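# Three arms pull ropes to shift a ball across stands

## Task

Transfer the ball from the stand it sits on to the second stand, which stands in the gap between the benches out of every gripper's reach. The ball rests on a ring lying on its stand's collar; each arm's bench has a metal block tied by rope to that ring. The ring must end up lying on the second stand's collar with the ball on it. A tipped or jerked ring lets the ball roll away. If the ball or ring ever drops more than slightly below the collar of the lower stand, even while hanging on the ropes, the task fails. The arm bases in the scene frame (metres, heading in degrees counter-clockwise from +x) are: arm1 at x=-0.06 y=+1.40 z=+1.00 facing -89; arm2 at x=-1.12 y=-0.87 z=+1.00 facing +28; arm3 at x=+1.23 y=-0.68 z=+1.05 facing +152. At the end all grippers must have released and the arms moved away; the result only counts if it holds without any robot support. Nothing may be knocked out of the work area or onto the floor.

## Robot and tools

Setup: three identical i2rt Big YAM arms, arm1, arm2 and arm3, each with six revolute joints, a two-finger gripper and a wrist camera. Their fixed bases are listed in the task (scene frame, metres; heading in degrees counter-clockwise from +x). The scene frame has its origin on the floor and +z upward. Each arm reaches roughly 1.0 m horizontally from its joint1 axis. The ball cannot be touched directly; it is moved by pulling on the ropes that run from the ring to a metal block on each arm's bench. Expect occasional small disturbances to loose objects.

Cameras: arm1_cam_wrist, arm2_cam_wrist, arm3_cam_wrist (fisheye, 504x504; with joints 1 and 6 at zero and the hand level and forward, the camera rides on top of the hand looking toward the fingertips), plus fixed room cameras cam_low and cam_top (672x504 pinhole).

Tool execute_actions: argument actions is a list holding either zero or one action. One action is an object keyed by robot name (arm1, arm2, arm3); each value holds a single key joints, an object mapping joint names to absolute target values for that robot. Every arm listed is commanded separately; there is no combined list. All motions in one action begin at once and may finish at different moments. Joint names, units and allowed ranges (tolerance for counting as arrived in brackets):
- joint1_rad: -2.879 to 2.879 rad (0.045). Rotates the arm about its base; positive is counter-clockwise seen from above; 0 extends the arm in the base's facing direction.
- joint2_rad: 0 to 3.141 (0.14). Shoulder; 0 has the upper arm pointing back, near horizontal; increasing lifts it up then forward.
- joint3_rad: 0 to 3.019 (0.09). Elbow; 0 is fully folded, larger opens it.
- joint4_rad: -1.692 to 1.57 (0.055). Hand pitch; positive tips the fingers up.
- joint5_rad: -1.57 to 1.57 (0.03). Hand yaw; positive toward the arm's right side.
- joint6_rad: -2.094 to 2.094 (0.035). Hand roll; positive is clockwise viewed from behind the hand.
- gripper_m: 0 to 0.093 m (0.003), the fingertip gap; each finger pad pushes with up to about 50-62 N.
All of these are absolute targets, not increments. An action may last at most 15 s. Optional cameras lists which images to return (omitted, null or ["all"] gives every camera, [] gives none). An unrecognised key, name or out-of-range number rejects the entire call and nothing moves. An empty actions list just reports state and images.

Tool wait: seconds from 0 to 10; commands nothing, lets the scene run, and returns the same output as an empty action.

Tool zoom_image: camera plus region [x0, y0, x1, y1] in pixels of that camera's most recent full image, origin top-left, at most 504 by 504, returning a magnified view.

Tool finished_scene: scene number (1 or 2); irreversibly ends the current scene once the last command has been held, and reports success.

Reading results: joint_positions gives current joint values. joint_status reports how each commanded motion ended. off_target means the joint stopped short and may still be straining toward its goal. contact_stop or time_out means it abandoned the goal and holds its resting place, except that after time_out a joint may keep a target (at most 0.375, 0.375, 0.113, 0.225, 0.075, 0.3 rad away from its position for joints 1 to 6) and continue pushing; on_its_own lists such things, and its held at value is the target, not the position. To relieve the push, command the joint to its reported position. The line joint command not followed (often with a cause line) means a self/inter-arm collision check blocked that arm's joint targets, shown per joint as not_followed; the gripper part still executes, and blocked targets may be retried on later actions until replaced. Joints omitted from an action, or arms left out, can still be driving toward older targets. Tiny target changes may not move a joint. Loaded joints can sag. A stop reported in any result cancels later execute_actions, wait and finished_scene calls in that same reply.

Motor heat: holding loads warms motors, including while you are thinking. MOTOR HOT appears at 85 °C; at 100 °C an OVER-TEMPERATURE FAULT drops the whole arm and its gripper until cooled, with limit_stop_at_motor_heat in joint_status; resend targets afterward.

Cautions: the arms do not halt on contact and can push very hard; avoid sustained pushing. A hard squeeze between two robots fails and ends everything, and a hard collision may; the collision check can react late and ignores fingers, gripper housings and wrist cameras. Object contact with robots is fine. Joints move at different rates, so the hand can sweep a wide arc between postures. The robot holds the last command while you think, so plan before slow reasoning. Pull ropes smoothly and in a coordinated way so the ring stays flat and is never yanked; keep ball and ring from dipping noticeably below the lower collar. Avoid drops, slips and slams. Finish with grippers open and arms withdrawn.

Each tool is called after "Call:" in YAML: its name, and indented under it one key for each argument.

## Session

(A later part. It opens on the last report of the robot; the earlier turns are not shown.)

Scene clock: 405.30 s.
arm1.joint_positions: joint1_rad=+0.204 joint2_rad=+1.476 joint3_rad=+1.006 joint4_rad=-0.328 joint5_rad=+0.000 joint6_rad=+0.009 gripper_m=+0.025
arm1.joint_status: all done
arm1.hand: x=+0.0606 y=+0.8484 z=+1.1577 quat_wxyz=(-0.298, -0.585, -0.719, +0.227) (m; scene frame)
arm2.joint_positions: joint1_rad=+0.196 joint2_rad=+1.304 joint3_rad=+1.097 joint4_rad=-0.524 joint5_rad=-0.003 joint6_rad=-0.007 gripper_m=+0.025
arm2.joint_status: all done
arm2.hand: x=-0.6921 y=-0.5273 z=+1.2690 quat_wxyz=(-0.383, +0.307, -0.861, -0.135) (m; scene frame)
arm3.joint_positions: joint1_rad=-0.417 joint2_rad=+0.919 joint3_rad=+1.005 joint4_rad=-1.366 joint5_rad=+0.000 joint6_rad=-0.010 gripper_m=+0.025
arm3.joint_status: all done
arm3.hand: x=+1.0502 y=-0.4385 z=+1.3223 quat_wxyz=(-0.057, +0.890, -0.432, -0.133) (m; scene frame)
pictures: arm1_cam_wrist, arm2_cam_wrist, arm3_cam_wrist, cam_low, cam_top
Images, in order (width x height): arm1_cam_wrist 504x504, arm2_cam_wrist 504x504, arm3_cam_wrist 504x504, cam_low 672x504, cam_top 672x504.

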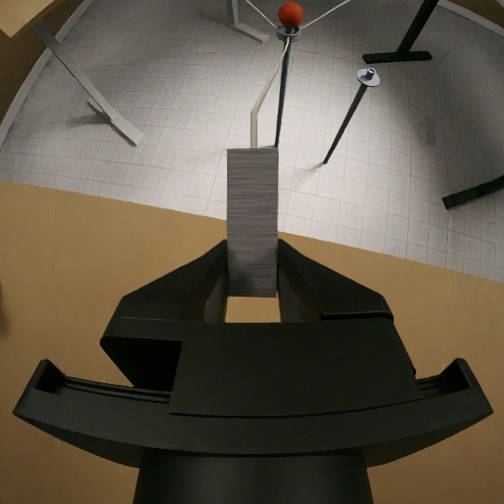

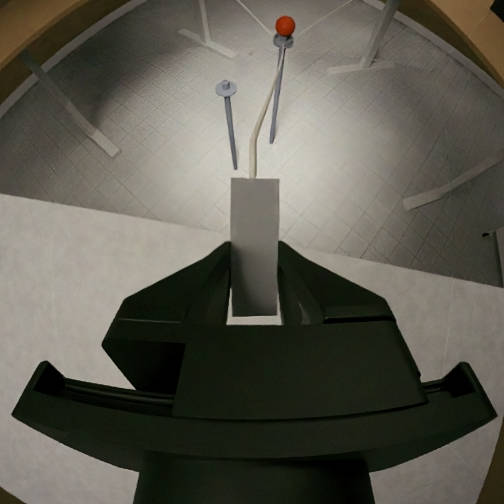

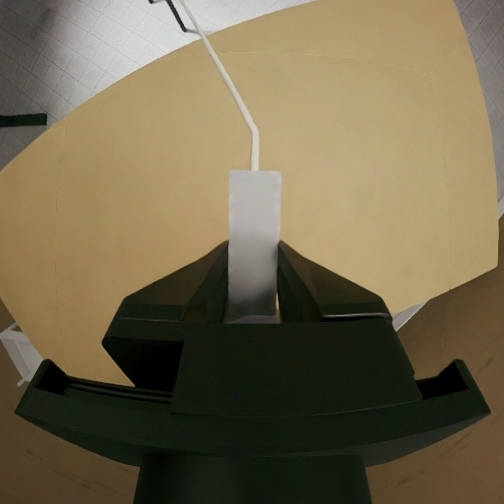

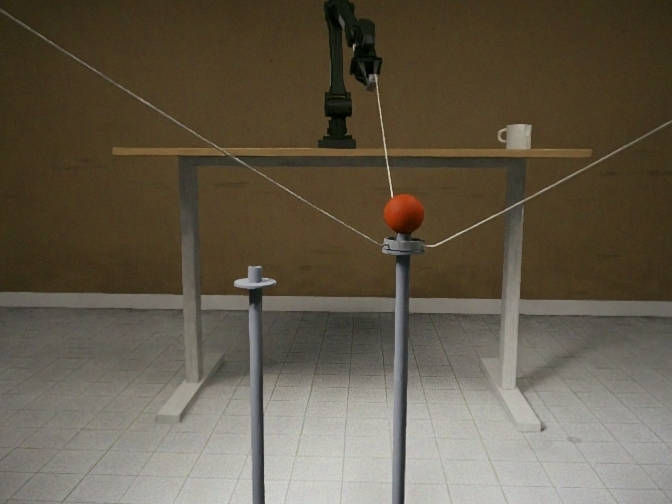

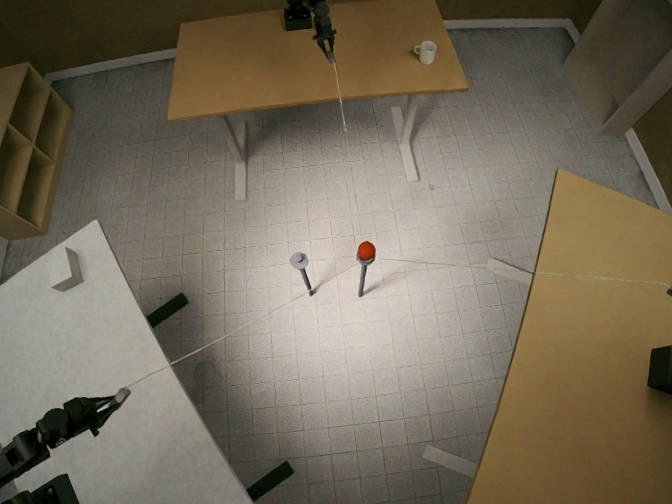

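Call:
execute_actions:
  actions:
    - {"arm1":{"joints":{"joint2_rad":1.414}},"arm2":{"joints":{"joint2_rad":1.267}},"arm3":{"joints":{"joint2_rad":0.860}}}
  cameras: ["arm1_cam_wrist","arm2_cam_wrist","cam_low","cam_top"]

Call:
zoom_image:
  camera: "cam_low"
  region: [320, 170, 490, 290]

Call:
zoom_image:
  camera: "arm2_cam_wrist"
  region: [210, 0, 360, 100]

Scene clock: 436.63 s.
arm1.joint_positions: joint1_rad=+0.204 joint2_rad=+1.447 joint3_rad=+1.006 joint4_rad=-0.328 joint5_rad=+0.000 joint6_rad=+0.009 gripper_m=+0.025
arm1.joint_status: all done
arm1.hand: x=+0.0601 y=+0.8494 z=+1.1734 quat_wxyz=(-0.308, -0.582, -0.715, +0.235) (m; scene frame)
arm2.joint_positions: joint1_rad=+0.196 joint2_rad=+1.284 joint3_rad=+1.097 joint4_rad=-0.524 joint5_rad=-0.003 joint6_rad=-0.007 gripper_m=+0.025
arm2.joint_status: all done
arm2.hand: x=-0.6944 y=-0.5291 z=+1.2794 quat_wxyz=(-0.392, +0.306, -0.857, -0.138) (m; scene frame)
arm3.joint_positions: joint1_rad=-0.417 joint2_rad=+0.873 joint3_rad=+1.005 joint4_rad=-1.366 joint5_rad=+0.000 joint6_rad=-0.010 gripper_m=+0.025
arm3.joint_status: all done
arm3.hand: x=+1.0546 y=-0.4437 z=+1.3350 quat_wxyz=(-0.067, +0.887, -0.431, -0.154) (m; scene frame)
pictures: arm1_cam_wrist, arm2_cam_wrist, cam_low, cam_top
Images, in order (width x height): arm1_cam_wrist 504x504, arm2_cam_wrist 504x504, cam_low 672x504, cam_top 672x504.

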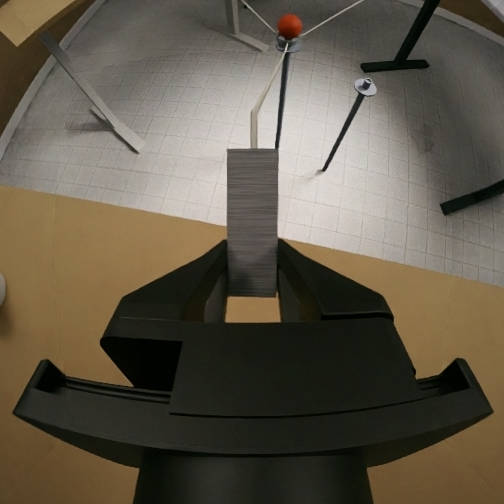

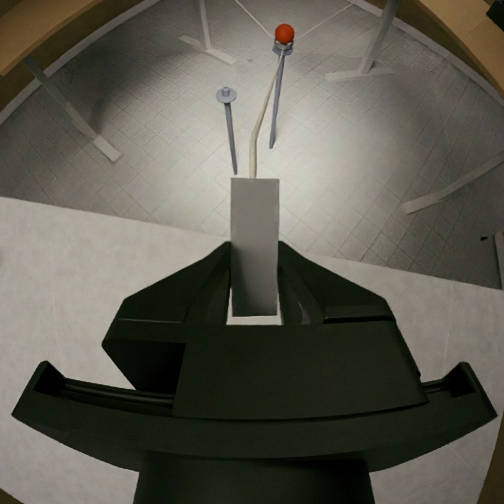

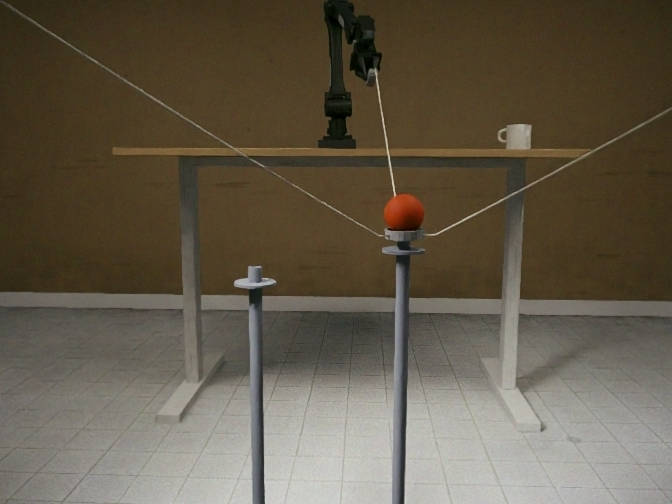

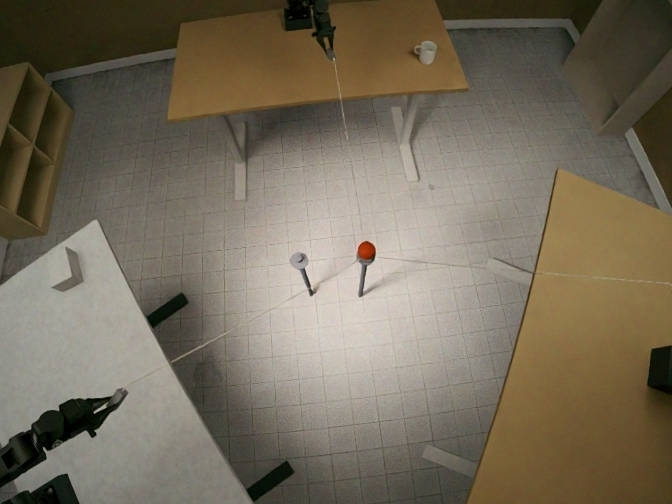

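Region (320, 170, 490, 290) of cam_low's 672x504 image, scaled by 2.965, with more detail than that image has; it fills the top 356 rows of this view, and the rest is white.

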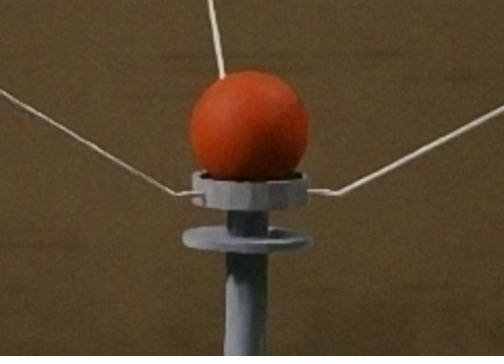

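Region (210, 0, 360, 100) of arm2_cam_wrist's 504x504 image, scaled by 3.360, with more detail than that image has.

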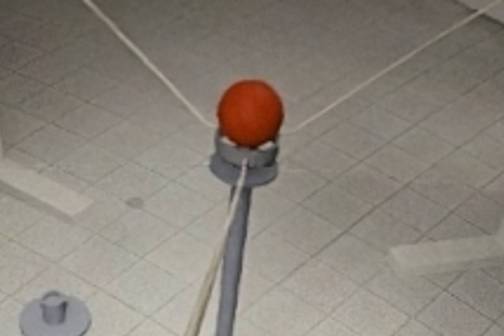

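Call:
execute_actions:
  actions:
    - {"arm1":{"joints":{"joint2_rad":1.389}},"arm2":{"joints":{"joint2_rad":1.243}},"arm3":{"joints":{"joint2_rad":0.826}}}
  cameras: ["arm1_cam_wrist","arm2_cam_wrist","cam_low","cam_top"]

Call:
zoom_image:
  camera: "cam_low"
  region: [320, 170, 490, 290]

Call:
zoom_image:
  camera: "arm2_cam_wrist"
  region: [210, 0, 360, 100]

Scene clock: 449.57 s.
arm1.joint_positions: joint1_rad=+0.204 joint2_rad=+1.427 joint3_rad=+1.006 joint4_rad=-0.328 joint5_rad=+0.000 joint6_rad=+0.009 gripper_m=+0.025
arm1.joint_status: all done
arm1.hand: x=+0.0597 y=+0.8504 z=+1.1844 quat_wxyz=(-0.316, -0.579, -0.712, +0.241) (m; scene frame)
arm2.joint_positions: joint1_rad=+0.196 joint2_rad=+1.262 joint3_rad=+1.097 joint4_rad=-0.524 joint5_rad=-0.002 joint6_rad=-0.006 gripper_m=+0.025
arm2.joint_status: all done
arm2.hand: x=-0.6969 y=-0.5313 z=+1.2906 quat_wxyz=(-0.401, +0.304, -0.853, -0.141) (m; scene frame)
arm3.joint_positions: joint1_rad=-0.417 joint2_rad=+0.845 joint3_rad=+1.005 joint4_rad=-1.366 joint5_rad=-0.002 joint6_rad=-0.010 gripper_m=+0.025
arm3.joint_status: all done
arm3.hand: x=+1.0569 y=-0.4473 z=+1.3423 quat_wxyz=(-0.072, +0.885, -0.430, -0.166) (m; scene frame)
pictures: arm1_cam_wrist, arm2_cam_wrist, cam_low, cam_top
Images, in order (width x height): arm1_cam_wrist 504x504, arm2_cam_wrist 504x504, cam_low 672x504, cam_top 672x504.

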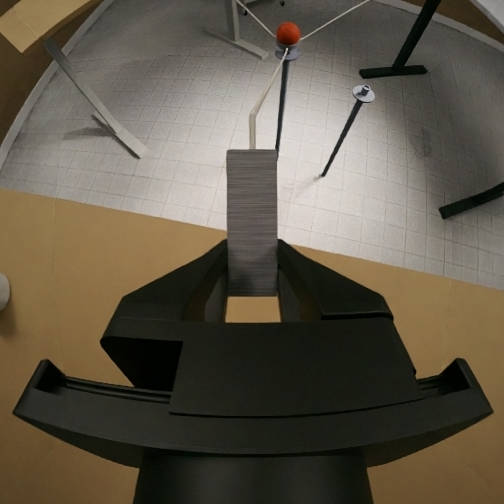

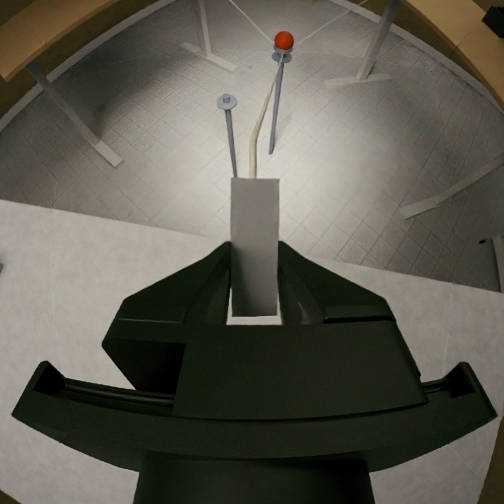

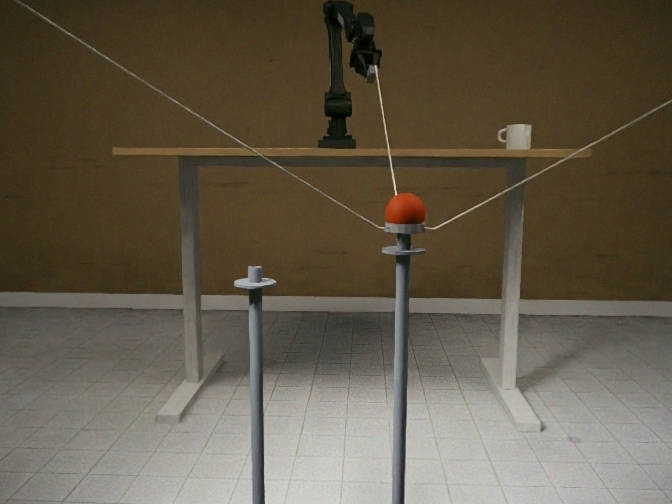

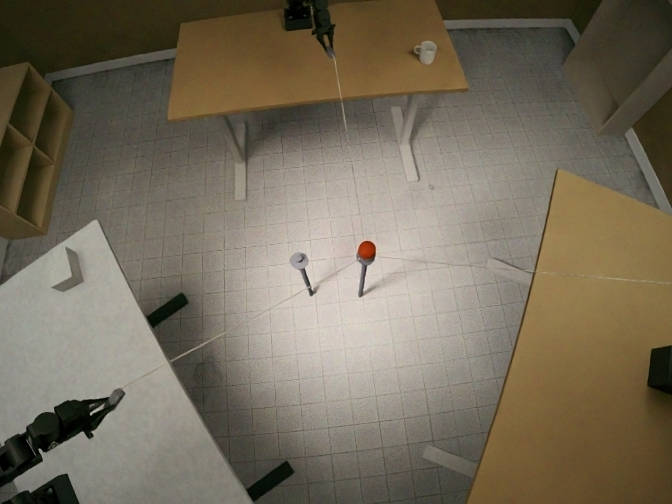

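Region (320, 170, 490, 290) of cam_low's 672x504 image, scaled by 2.965, with more detail than that image has; it fills the top 356 rows of this view, and the rest is white.

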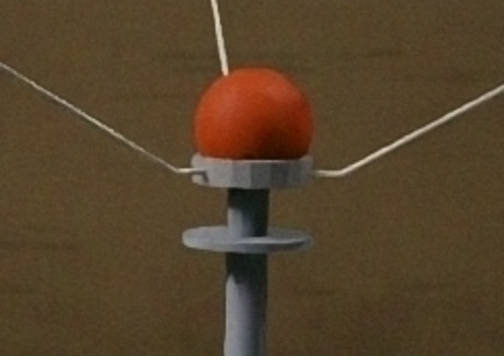

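Region (210, 0, 360, 100) of arm2_cam_wrist's 504x504 image, scaled by 3.360, with more detail than that image has.

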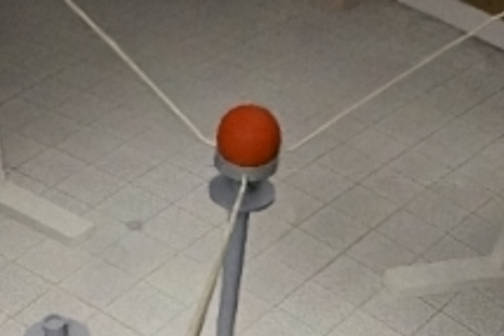

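Call:
execute_actions:
  actions:
    - {"arm1":{"joints":{"joint2_rad":1.355}},"arm2":{"joints":{"joint2_rad":1.214}},"arm3":{"joints":{"joint2_rad":0.795}}}
  cameras: ["arm1_cam_wrist","arm2_cam_wrist","cam_low","cam_top"]

Call:
zoom_image:
  camera: "cam_low"
  region: [320, 150, 490, 270]

Call:
zoom_image:
  camera: "arm2_cam_wrist"
  region: [210, 10, 360, 110]

Scene clock: 490.57 s.
arm1.joint_positions: joint1_rad=+0.204 joint2_rad=+1.392 joint3_rad=+1.006 joint4_rad=-0.328 joint5_rad=+0.000 joint6_rad=+0.009 gripper_m=+0.025
arm1.joint_status: all done
arm1.hand: x=+0.0589 y=+0.8526 z=+1.2031 quat_wxyz=(-0.328, -0.575, -0.706, +0.251) (m; scene frame)
arm2.joint_positions: joint1_rad=+0.196 joint2_rad=+1.236 joint3_rad=+1.097 joint4_rad=-0.524 joint5_rad=-0.002 joint6_rad=-0.006 gripper_m=+0.025
arm2.joint_status: all done
arm2.hand: x=-0.7004 y=-0.5340 z=+1.3042 quat_wxyz=(-0.412, +0.302, -0.847, -0.145) (m; scene frame)
arm3.joint_positions: joint1_rad=-0.417 joint2_rad=+0.816 joint3_rad=+1.005 joint4_rad=-1.366 joint5_rad=-0.002 joint6_rad=-0.010 gripper_m=+0.025
arm3.joint_status: all done
arm3.hand: x=+1.0600 y=-0.4511 z=+1.3501 quat_wxyz=(-0.079, +0.882, -0.429, -0.180) (m; scene frame)
pictures: arm1_cam_wrist, arm2_cam_wrist, cam_low, cam_top
Images, in order (width x height): arm1_cam_wrist 504x504, arm2_cam_wrist 504x504, cam_low 672x504, cam_top 672x504.

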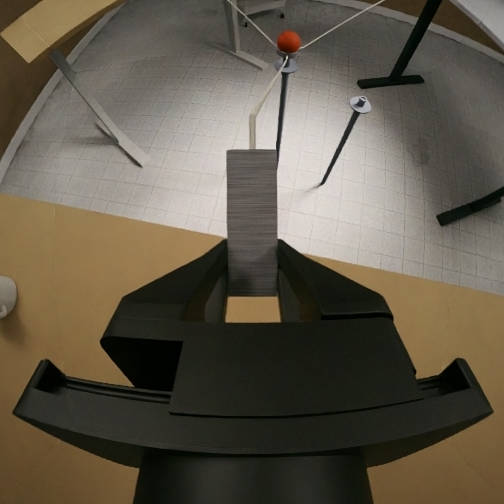

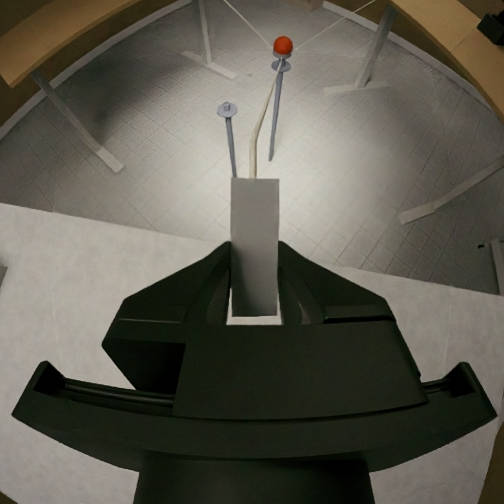

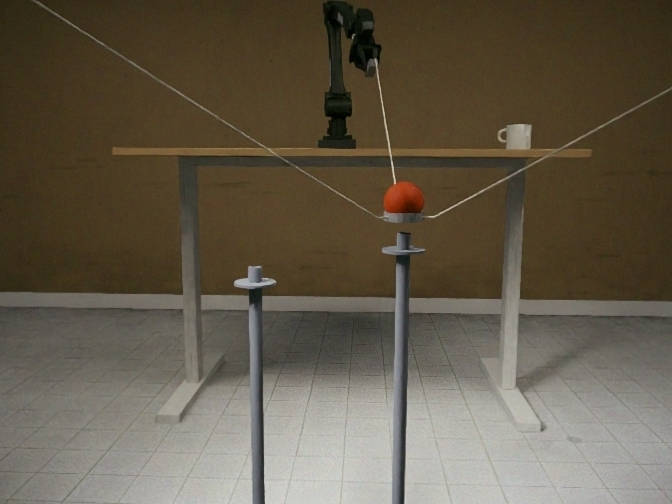

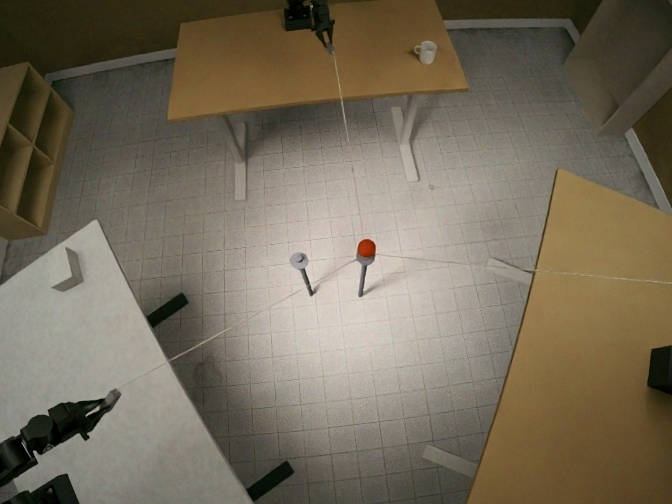

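Region (320, 150, 490, 270) of cam_low's 672x504 image, scaled by 2.965, with more detail than that image has; it fills the top 356 rows of this view, and the rest is white.

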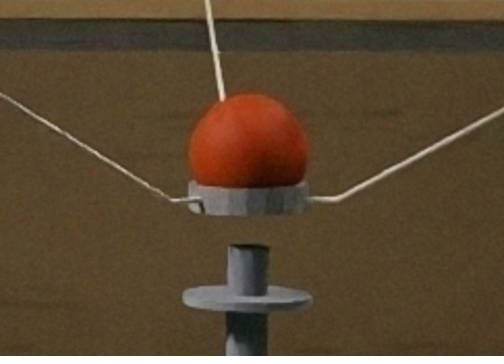

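Region (210, 10, 360, 110) of arm2_cam_wrist's 504x504 image, scaled by 3.360, with more detail than that image has.

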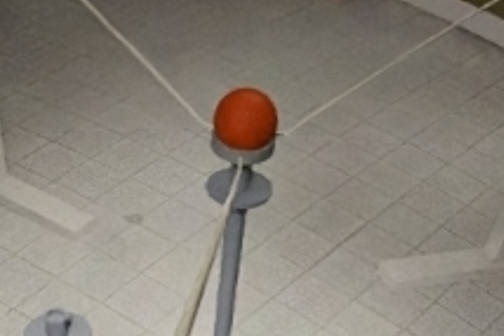

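Call:
execute_actions:
  actions:
    - {"arm1":{"joints":{"joint1_rad":0.100,"joint2_rad":1.317,"joint4_rad":-0.433}},"arm2":{"joints":{"joint1_rad":0.284,"joint2_rad":1.142,"joint4_rad":-0.719}},"arm3":{"joints":{"joint1_rad":-0.296,"joint2_rad":0.895,"joint4_rad":-1.195}}}
  cameras: ["arm1_cam_wrist","arm2_cam_wrist","cam_low","cam_top"]

Call:
zoom_image:
  camera: "cam_low"
  region: [290, 150, 460, 270]

Scene clock: 538.03 s.
arm1.joint_positions: joint1_rad=+0.095 joint2_rad=+1.354 joint3_rad=+1.006 joint4_rad=-0.426 joint5_rad=+0.001 joint6_rad=+0.009 gripper_m=+0.025
arm1.joint_status: all done
arm1.hand: x=-0.0041 y=+0.8618 z=+1.2046 quat_wxyz=(-0.292, -0.621, -0.683, +0.250) (m; scene frame)
arm2.joint_positions: joint1_rad=+0.288 joint2_rad=+1.152 joint3_rad=+1.097 joint4_rad=-0.715 joint5_rad=+0.000 joint6_rad=-0.005 gripper_m=+0.025
arm2.joint_status: all done
arm2.hand: x=-0.7654 y=-0.5295 z=+1.3101 quat_wxyz=(-0.360, +0.348, -0.853, -0.145) (m; scene frame)
arm3.joint_positions: joint1_rad=-0.300 joint2_rad=+0.916 joint3_rad=+1.002 joint4_rad=-1.207 joint5_rad=-0.004 joint6_rad=-0.010 gripper_m=+0.025
arm3.joint_status: all done
arm3.hand: x=+0.9988 y=-0.4364 z=+1.3369 quat_wxyz=(-0.079, +0.900, -0.374, -0.210) (m; scene frame)
pictures: arm1_cam_wrist, arm2_cam_wrist, cam_low, cam_top
Images, in order (width x height): arm1_cam_wrist 504x504, arm2_cam_wrist 504x504, cam_low 672x504, cam_top 672x504.

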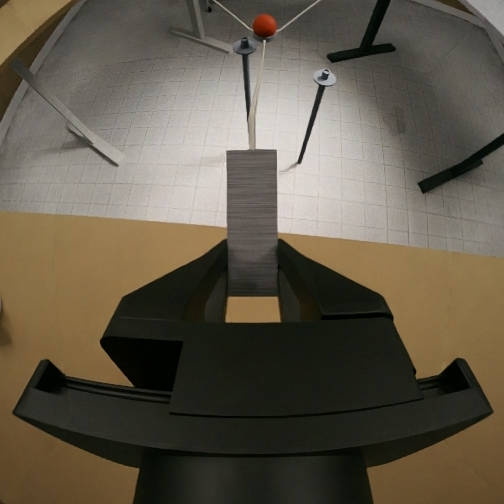

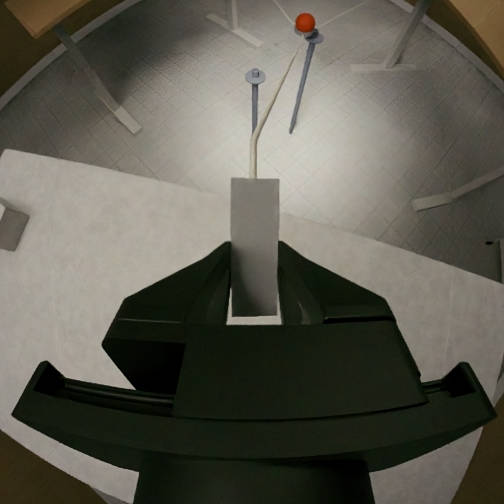

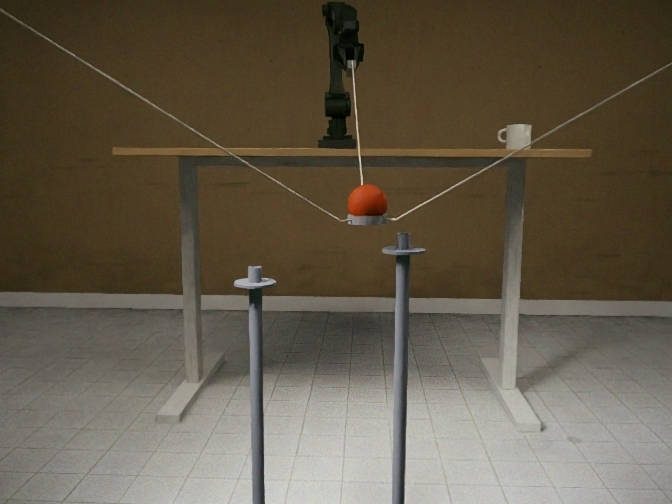

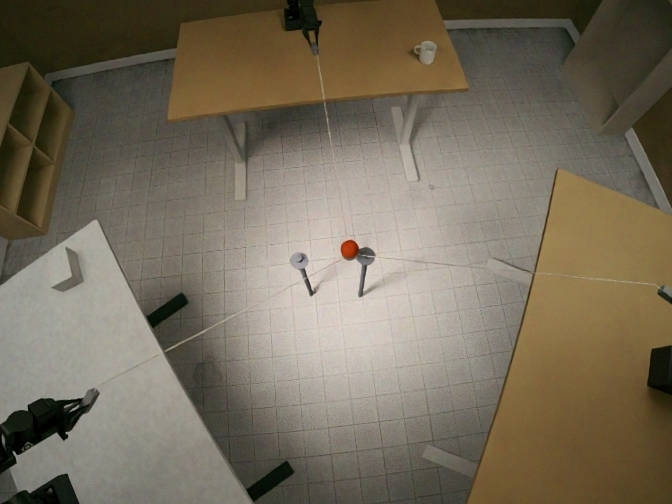

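Region (290, 150, 460, 270) of cam_low's 672x504 image, scaled by 2.965, with more detail than that image has; it fills the top 356 rows of this view, and the rest is white.

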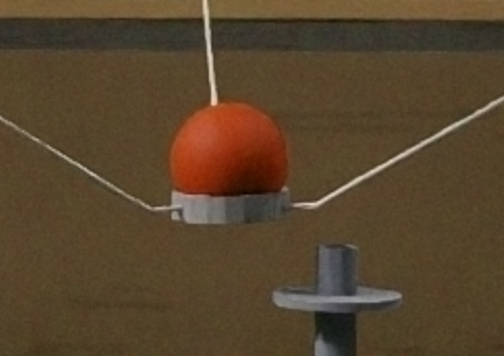

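Call:
execute_actions:
  actions:
    - {"arm1":{"joints":{"joint1_rad":-0.033,"joint4_rad":-0.520}},"arm2":{"joints":{"joint1_rad":0.409,"joint2_rad":1.080,"joint4_rad":-0.946}},"arm3":{"joints":{"joint1_rad":-0.177,"joint2_rad":1.025,"joint4_rad":-0.968}}}
  cameras: ["arm1_cam_wrist","arm3_cam_wrist","cam_low","cam_top"]

Call:
zoom_image:
  camera: "cam_low"
  region: [230, 170, 400, 290]

Scene clock: 571.53 s.
arm1.joint_positions: joint1_rad=-0.039 joint2_rad=+1.354 joint3_rad=+1.006 joint4_rad=-0.511 joint5_rad=+0.000 joint6_rad=+0.007 gripper_m=+0.025
arm1.joint_status: all done
arm1.hand: x=-0.0755 y=+0.8742 z=+1.1892 quat_wxyz=(-0.246, -0.676, -0.652, +0.240) (m; scene frame)
arm2.joint_positions: joint1_rad=+0.412 joint2_rad=+1.094 joint3_rad=+1.097 joint4_rad=-0.939 joint5_rad=+0.002 joint6_rad=-0.003 gripper_m=+0.025
arm2.joint_status: all done
arm2.hand: x=-0.8420 y=-0.5292 z=+1.2995 quat_wxyz=(-0.280, +0.412, -0.857, -0.133) (m; scene frame)
arm3.joint_positions: joint1_rad=-0.178 joint2_rad=+1.052 joint3_rad=+1.001 joint4_rad=-0.982 joint5_rad=-0.002 joint6_rad=-0.010 gripper_m=+0.025
arm3.joint_status: all done
arm3.hand: x=+0.9186 y=-0.4242 z=+1.3166 quat_wxyz=(-0.081, +0.910, -0.315, -0.255) (m; scene frame)
pictures: arm1_cam_wrist, arm3_cam_wrist, cam_low, cam_top
Images, in order (width x height): arm1_cam_wrist 504x504, arm3_cam_wrist 504x504, cam_low 672x504, cam_top 672x504.

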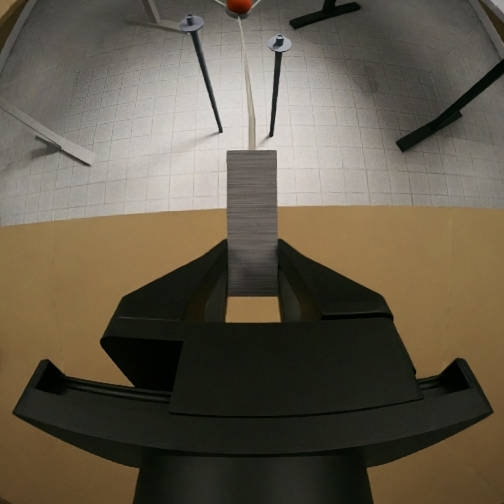

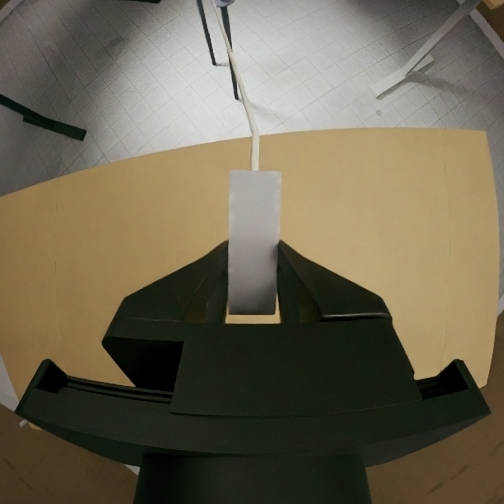

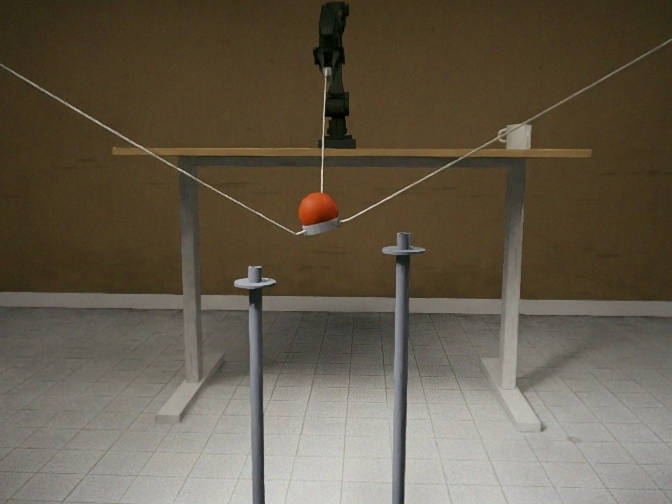

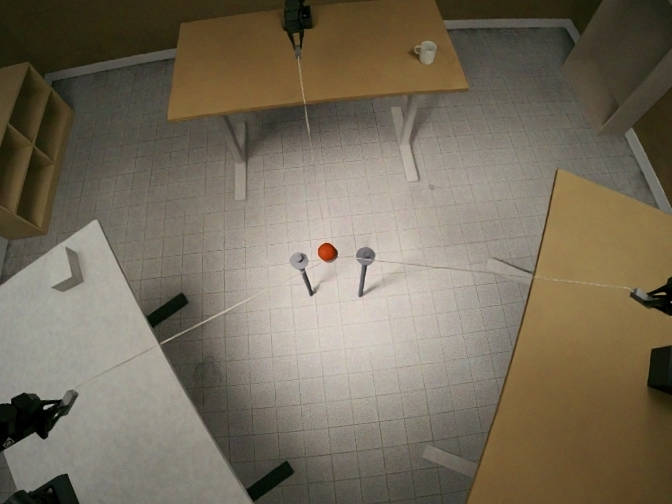

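Region (230, 170, 400, 290) of cam_low's 672x504 image, scaled by 2.965, with more detail than that image has; it fills the top 356 rows of this view, and the rest is white.

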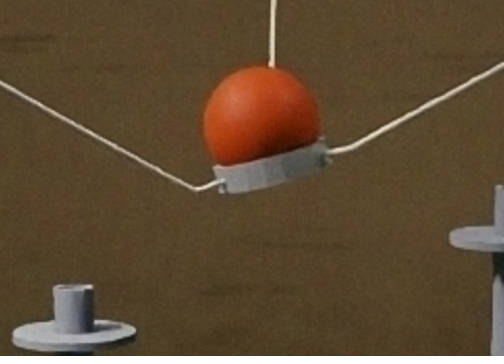

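Call:
execute_actions:
  actions: []
  cameras: ["cam_low","cam_top"]

Call:
zoom_image:
  camera: "cam_low"
  region: [230, 170, 400, 290]

Scene clock: 602.17 s.
arm1.joint_positions: joint1_rad=-0.039 joint2_rad=+1.354 joint3_rad=+1.006 joint4_rad=-0.511 joint5_rad=+0.000 joint6_rad=+0.007 gripper_m=+0.025
arm1.joint_status: all done
arm1.hand: x=-0.0755 y=+0.8742 z=+1.1892 quat_wxyz=(-0.246, -0.676, -0.652, +0.240) (m; scene frame)
arm2.joint_positions: joint1_rad=+0.411 joint2_rad=+1.094 joint3_rad=+1.097 joint4_rad=-0.939 joint5_rad=+0.002 joint6_rad=-0.003 gripper_m=+0.025
arm2.joint_status: all done
arm2.hand: x=-0.8419 y=-0.5293 z=+1.2995 quat_wxyz=(-0.281, +0.412, -0.857, -0.133) (m; scene frame)
arm3.joint_positions: joint1_rad=-0.178 joint2_rad=+1.052 joint3_rad=+1.001 joint4_rad=-0.982 joint5_rad=-0.002 joint6_rad=-0.010 gripper_m=+0.025
arm3.joint_status: all done
arm3.hand: x=+0.9186 y=-0.4242 z=+1.3166 quat_wxyz=(-0.081, +0.910, -0.315, -0.255) (m; scene frame)
pictures: cam_low, cam_top
Images, in order (width x height): cam_low 672x504, cam_top 672x504.

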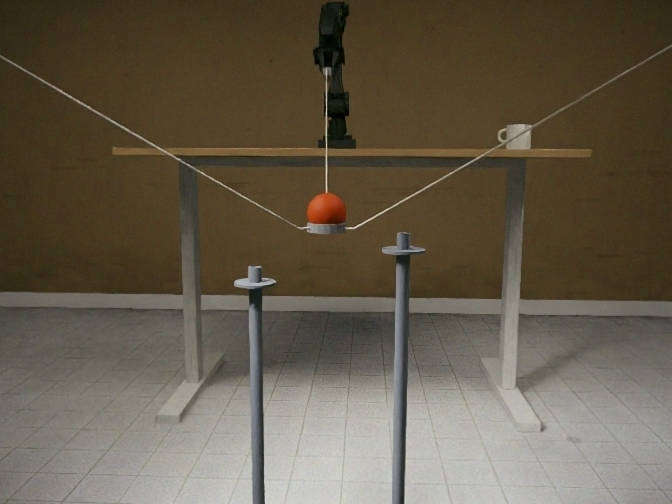

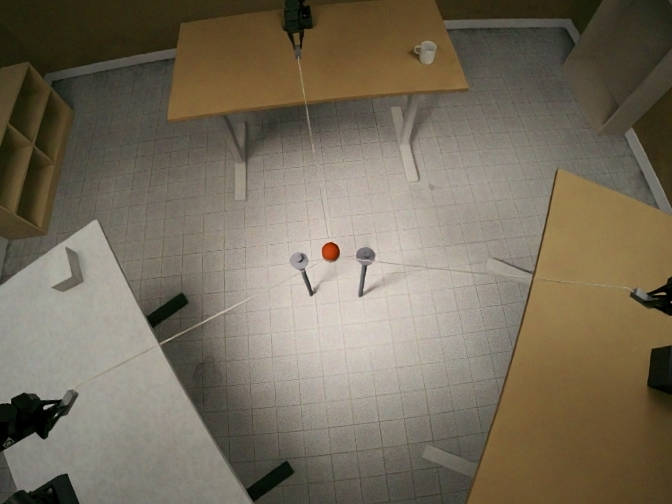

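Region (230, 170, 400, 290) of cam_low's 672x504 image, scaled by 2.965, with more detail than that image has; it fills the top 356 rows of this view, and the rest is white.

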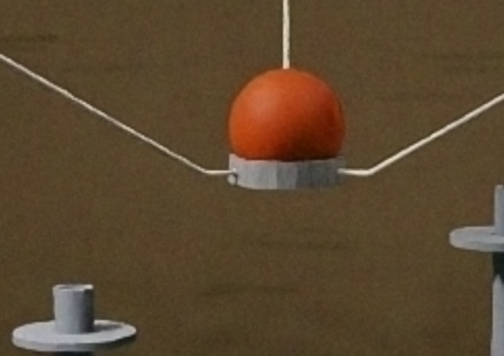

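Call:
execute_actions:
  actions:
    - {"arm1":{"joints":{"joint1_rad":-0.168,"joint2_rad":1.373,"joint4_rad":-0.545}},"arm2":{"joints":{"joint1_rad":0.558,"joint2_rad":1.052,"joint4_rad":-1.117}},"arm3":{"joints":{"joint1_rad":-0.097,"joint2_rad":1.175,"joint4_rad":-0.709}}}
  cameras: ["arm1_cam_wrist","arm3_cam_wrist","cam_low","cam_top"]

Call:
zoom_image:
  camera: "cam_low"
  region: [200, 180, 370, 300]

Scene clock: 623.13 s.
arm1.joint_positions: joint1_rad=-0.172 joint2_rad=+1.387 joint3_rad=+1.006 joint4_rad=-0.535 joint5_rad=-0.001 joint6_rad=+0.006 gripper_m=+0.025
arm1.joint_status: all done
arm1.hand: x=-0.1443 y=+0.8831 z=+1.1679 quat_wxyz=(-0.211, -0.724, -0.613, +0.235) (m; scene frame)
arm2.joint_positions: joint1_rad=+0.559 joint2_rad=+1.072 joint3_rad=+1.097 joint4_rad=-1.108 joint5_rad=+0.004 joint6_rad=-0.001 gripper_m=+0.025
arm2.joint_status: all done
arm2.hand: x=-0.9142 y=-0.5264 z=+1.2863 quat_wxyz=(-0.209, +0.483, -0.842, -0.118) (m; scene frame)
arm3.joint_positions: joint1_rad=-0.099 joint2_rad=+1.206 joint3_rad=+1.001 joint4_rad=-0.727 joint5_rad=-0.002 joint6_rad=-0.010 gripper_m=+0.025
arm3.joint_status: all done
arm3.hand: x=+0.8414 y=-0.4106 z=+1.2884 quat_wxyz=(-0.086, +0.908, -0.275, -0.305) (m; scene frame)
pictures: arm1_cam_wrist, arm3_cam_wrist, cam_low, cam_top
Images, in order (width x height): arm1_cam_wrist 504x504, arm3_cam_wrist 504x504, cam_low 672x504, cam_top 672x504.

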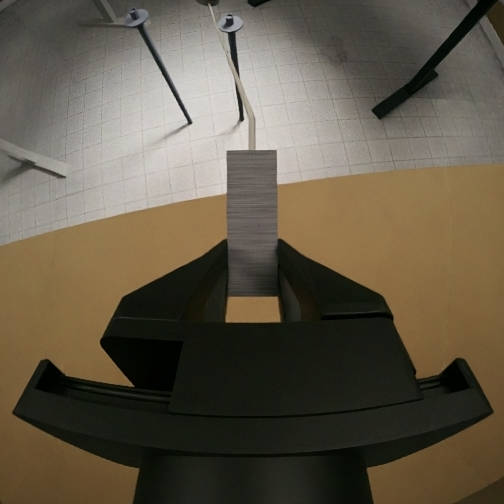

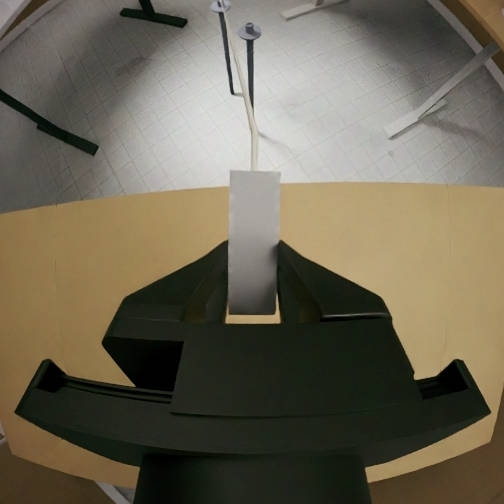

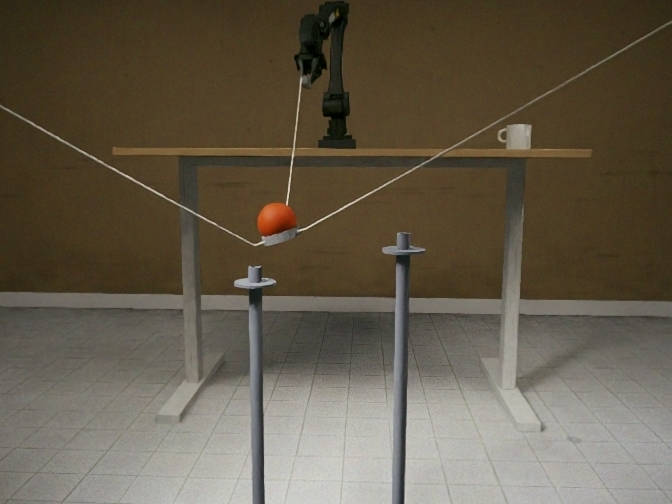

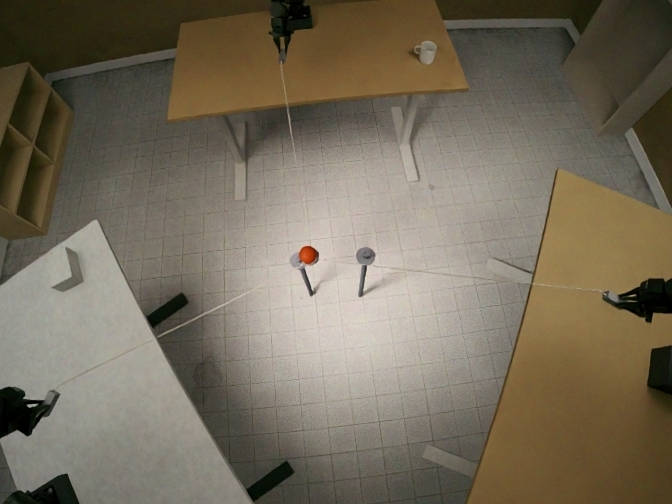

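Region (200, 180, 370, 300) of cam_low's 672x504 image, scaled by 2.965, with more detail than that image has; it fills the top 356 rows of this view, and the rest is white.

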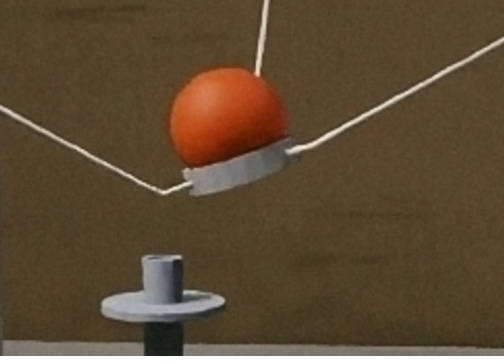

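Call:
execute_actions:
  actions: []
  cameras: ["cam_low","cam_top"]

Call:
zoom_image:
  camera: "cam_low"
  region: [200, 180, 370, 300]

Call:
zoom_image:
  camera: "cam_top"
  region: [270, 220, 390, 300]

Scene clock: 650.10 s.
arm1.joint_positions: joint1_rad=-0.172 joint2_rad=+1.387 joint3_rad=+1.006 joint4_rad=-0.535 joint5_rad=-0.001 joint6_rad=+0.006 gripper_m=+0.025
arm1.joint_status: all done
arm1.hand: x=-0.1443 y=+0.8831 z=+1.1679 quat_wxyz=(-0.211, -0.724, -0.613, +0.235) (m; scene frame)
arm2.joint_positions: joint1_rad=+0.559 joint2_rad=+1.072 joint3_rad=+1.097 joint4_rad=-1.108 joint5_rad=+0.004 joint6_rad=-0.001 gripper_m=+0.025
arm2.joint_status: all done
arm2.hand: x=-0.9142 y=-0.5264 z=+1.2863 quat_wxyz=(-0.209, +0.483, -0.842, -0.118) (m; scene frame)
arm3.joint_positions: joint1_rad=-0.099 joint2_rad=+1.206 joint3_rad=+1.001 joint4_rad=-0.727 joint5_rad=-0.002 joint6_rad=-0.010 gripper_m=+0.025
arm3.joint_status: all done
arm3.hand: x=+0.8414 y=-0.4106 z=+1.2884 quat_wxyz=(-0.086, +0.908, -0.275, -0.305) (m; scene frame)
pictures: cam_low, cam_top
Images, in order (width x height): cam_low 672x504, cam_top 672x504.

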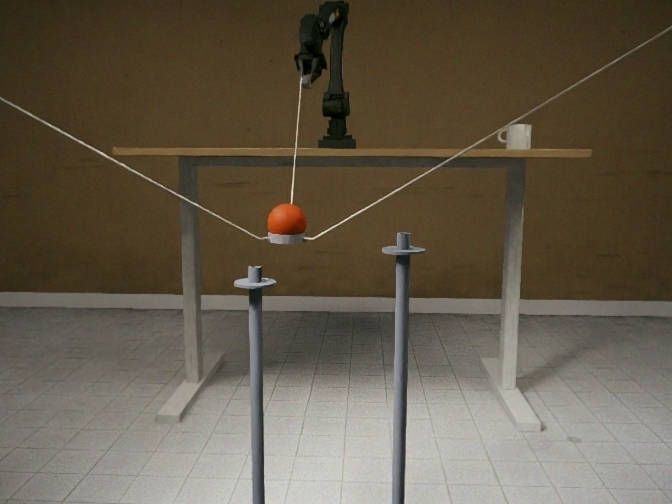

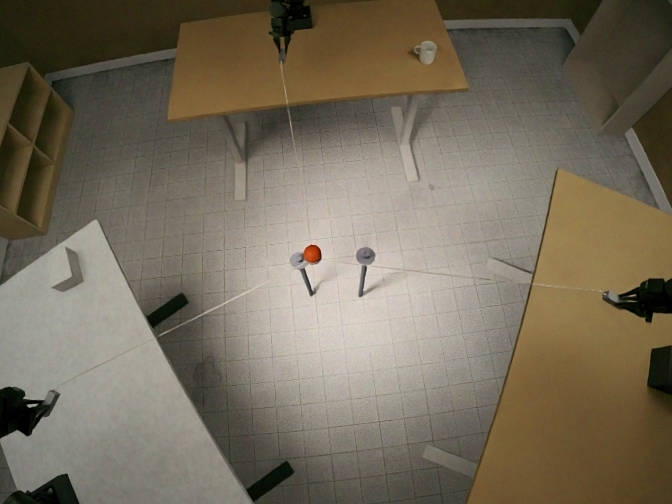

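Region (200, 180, 370, 300) of cam_low's 672x504 image, scaled by 2.965, with more detail than that image has; it fills the top 356 rows of this view, and the rest is white.

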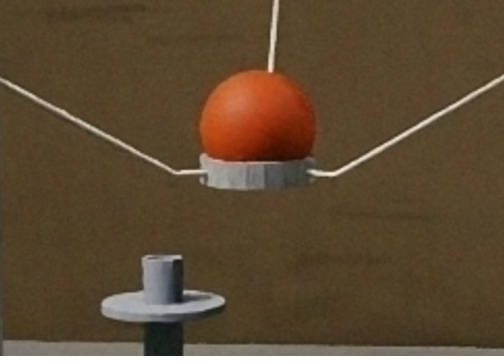

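Region (270, 220, 390, 300) of cam_top's 672x504 image, scaled by 4.200, with more detail than that image has.

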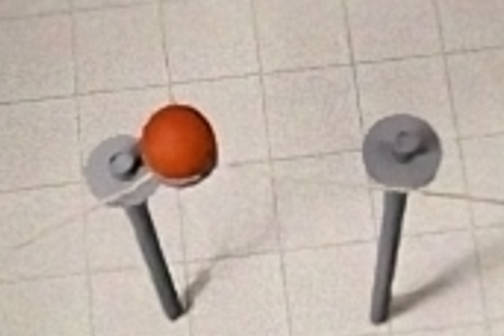

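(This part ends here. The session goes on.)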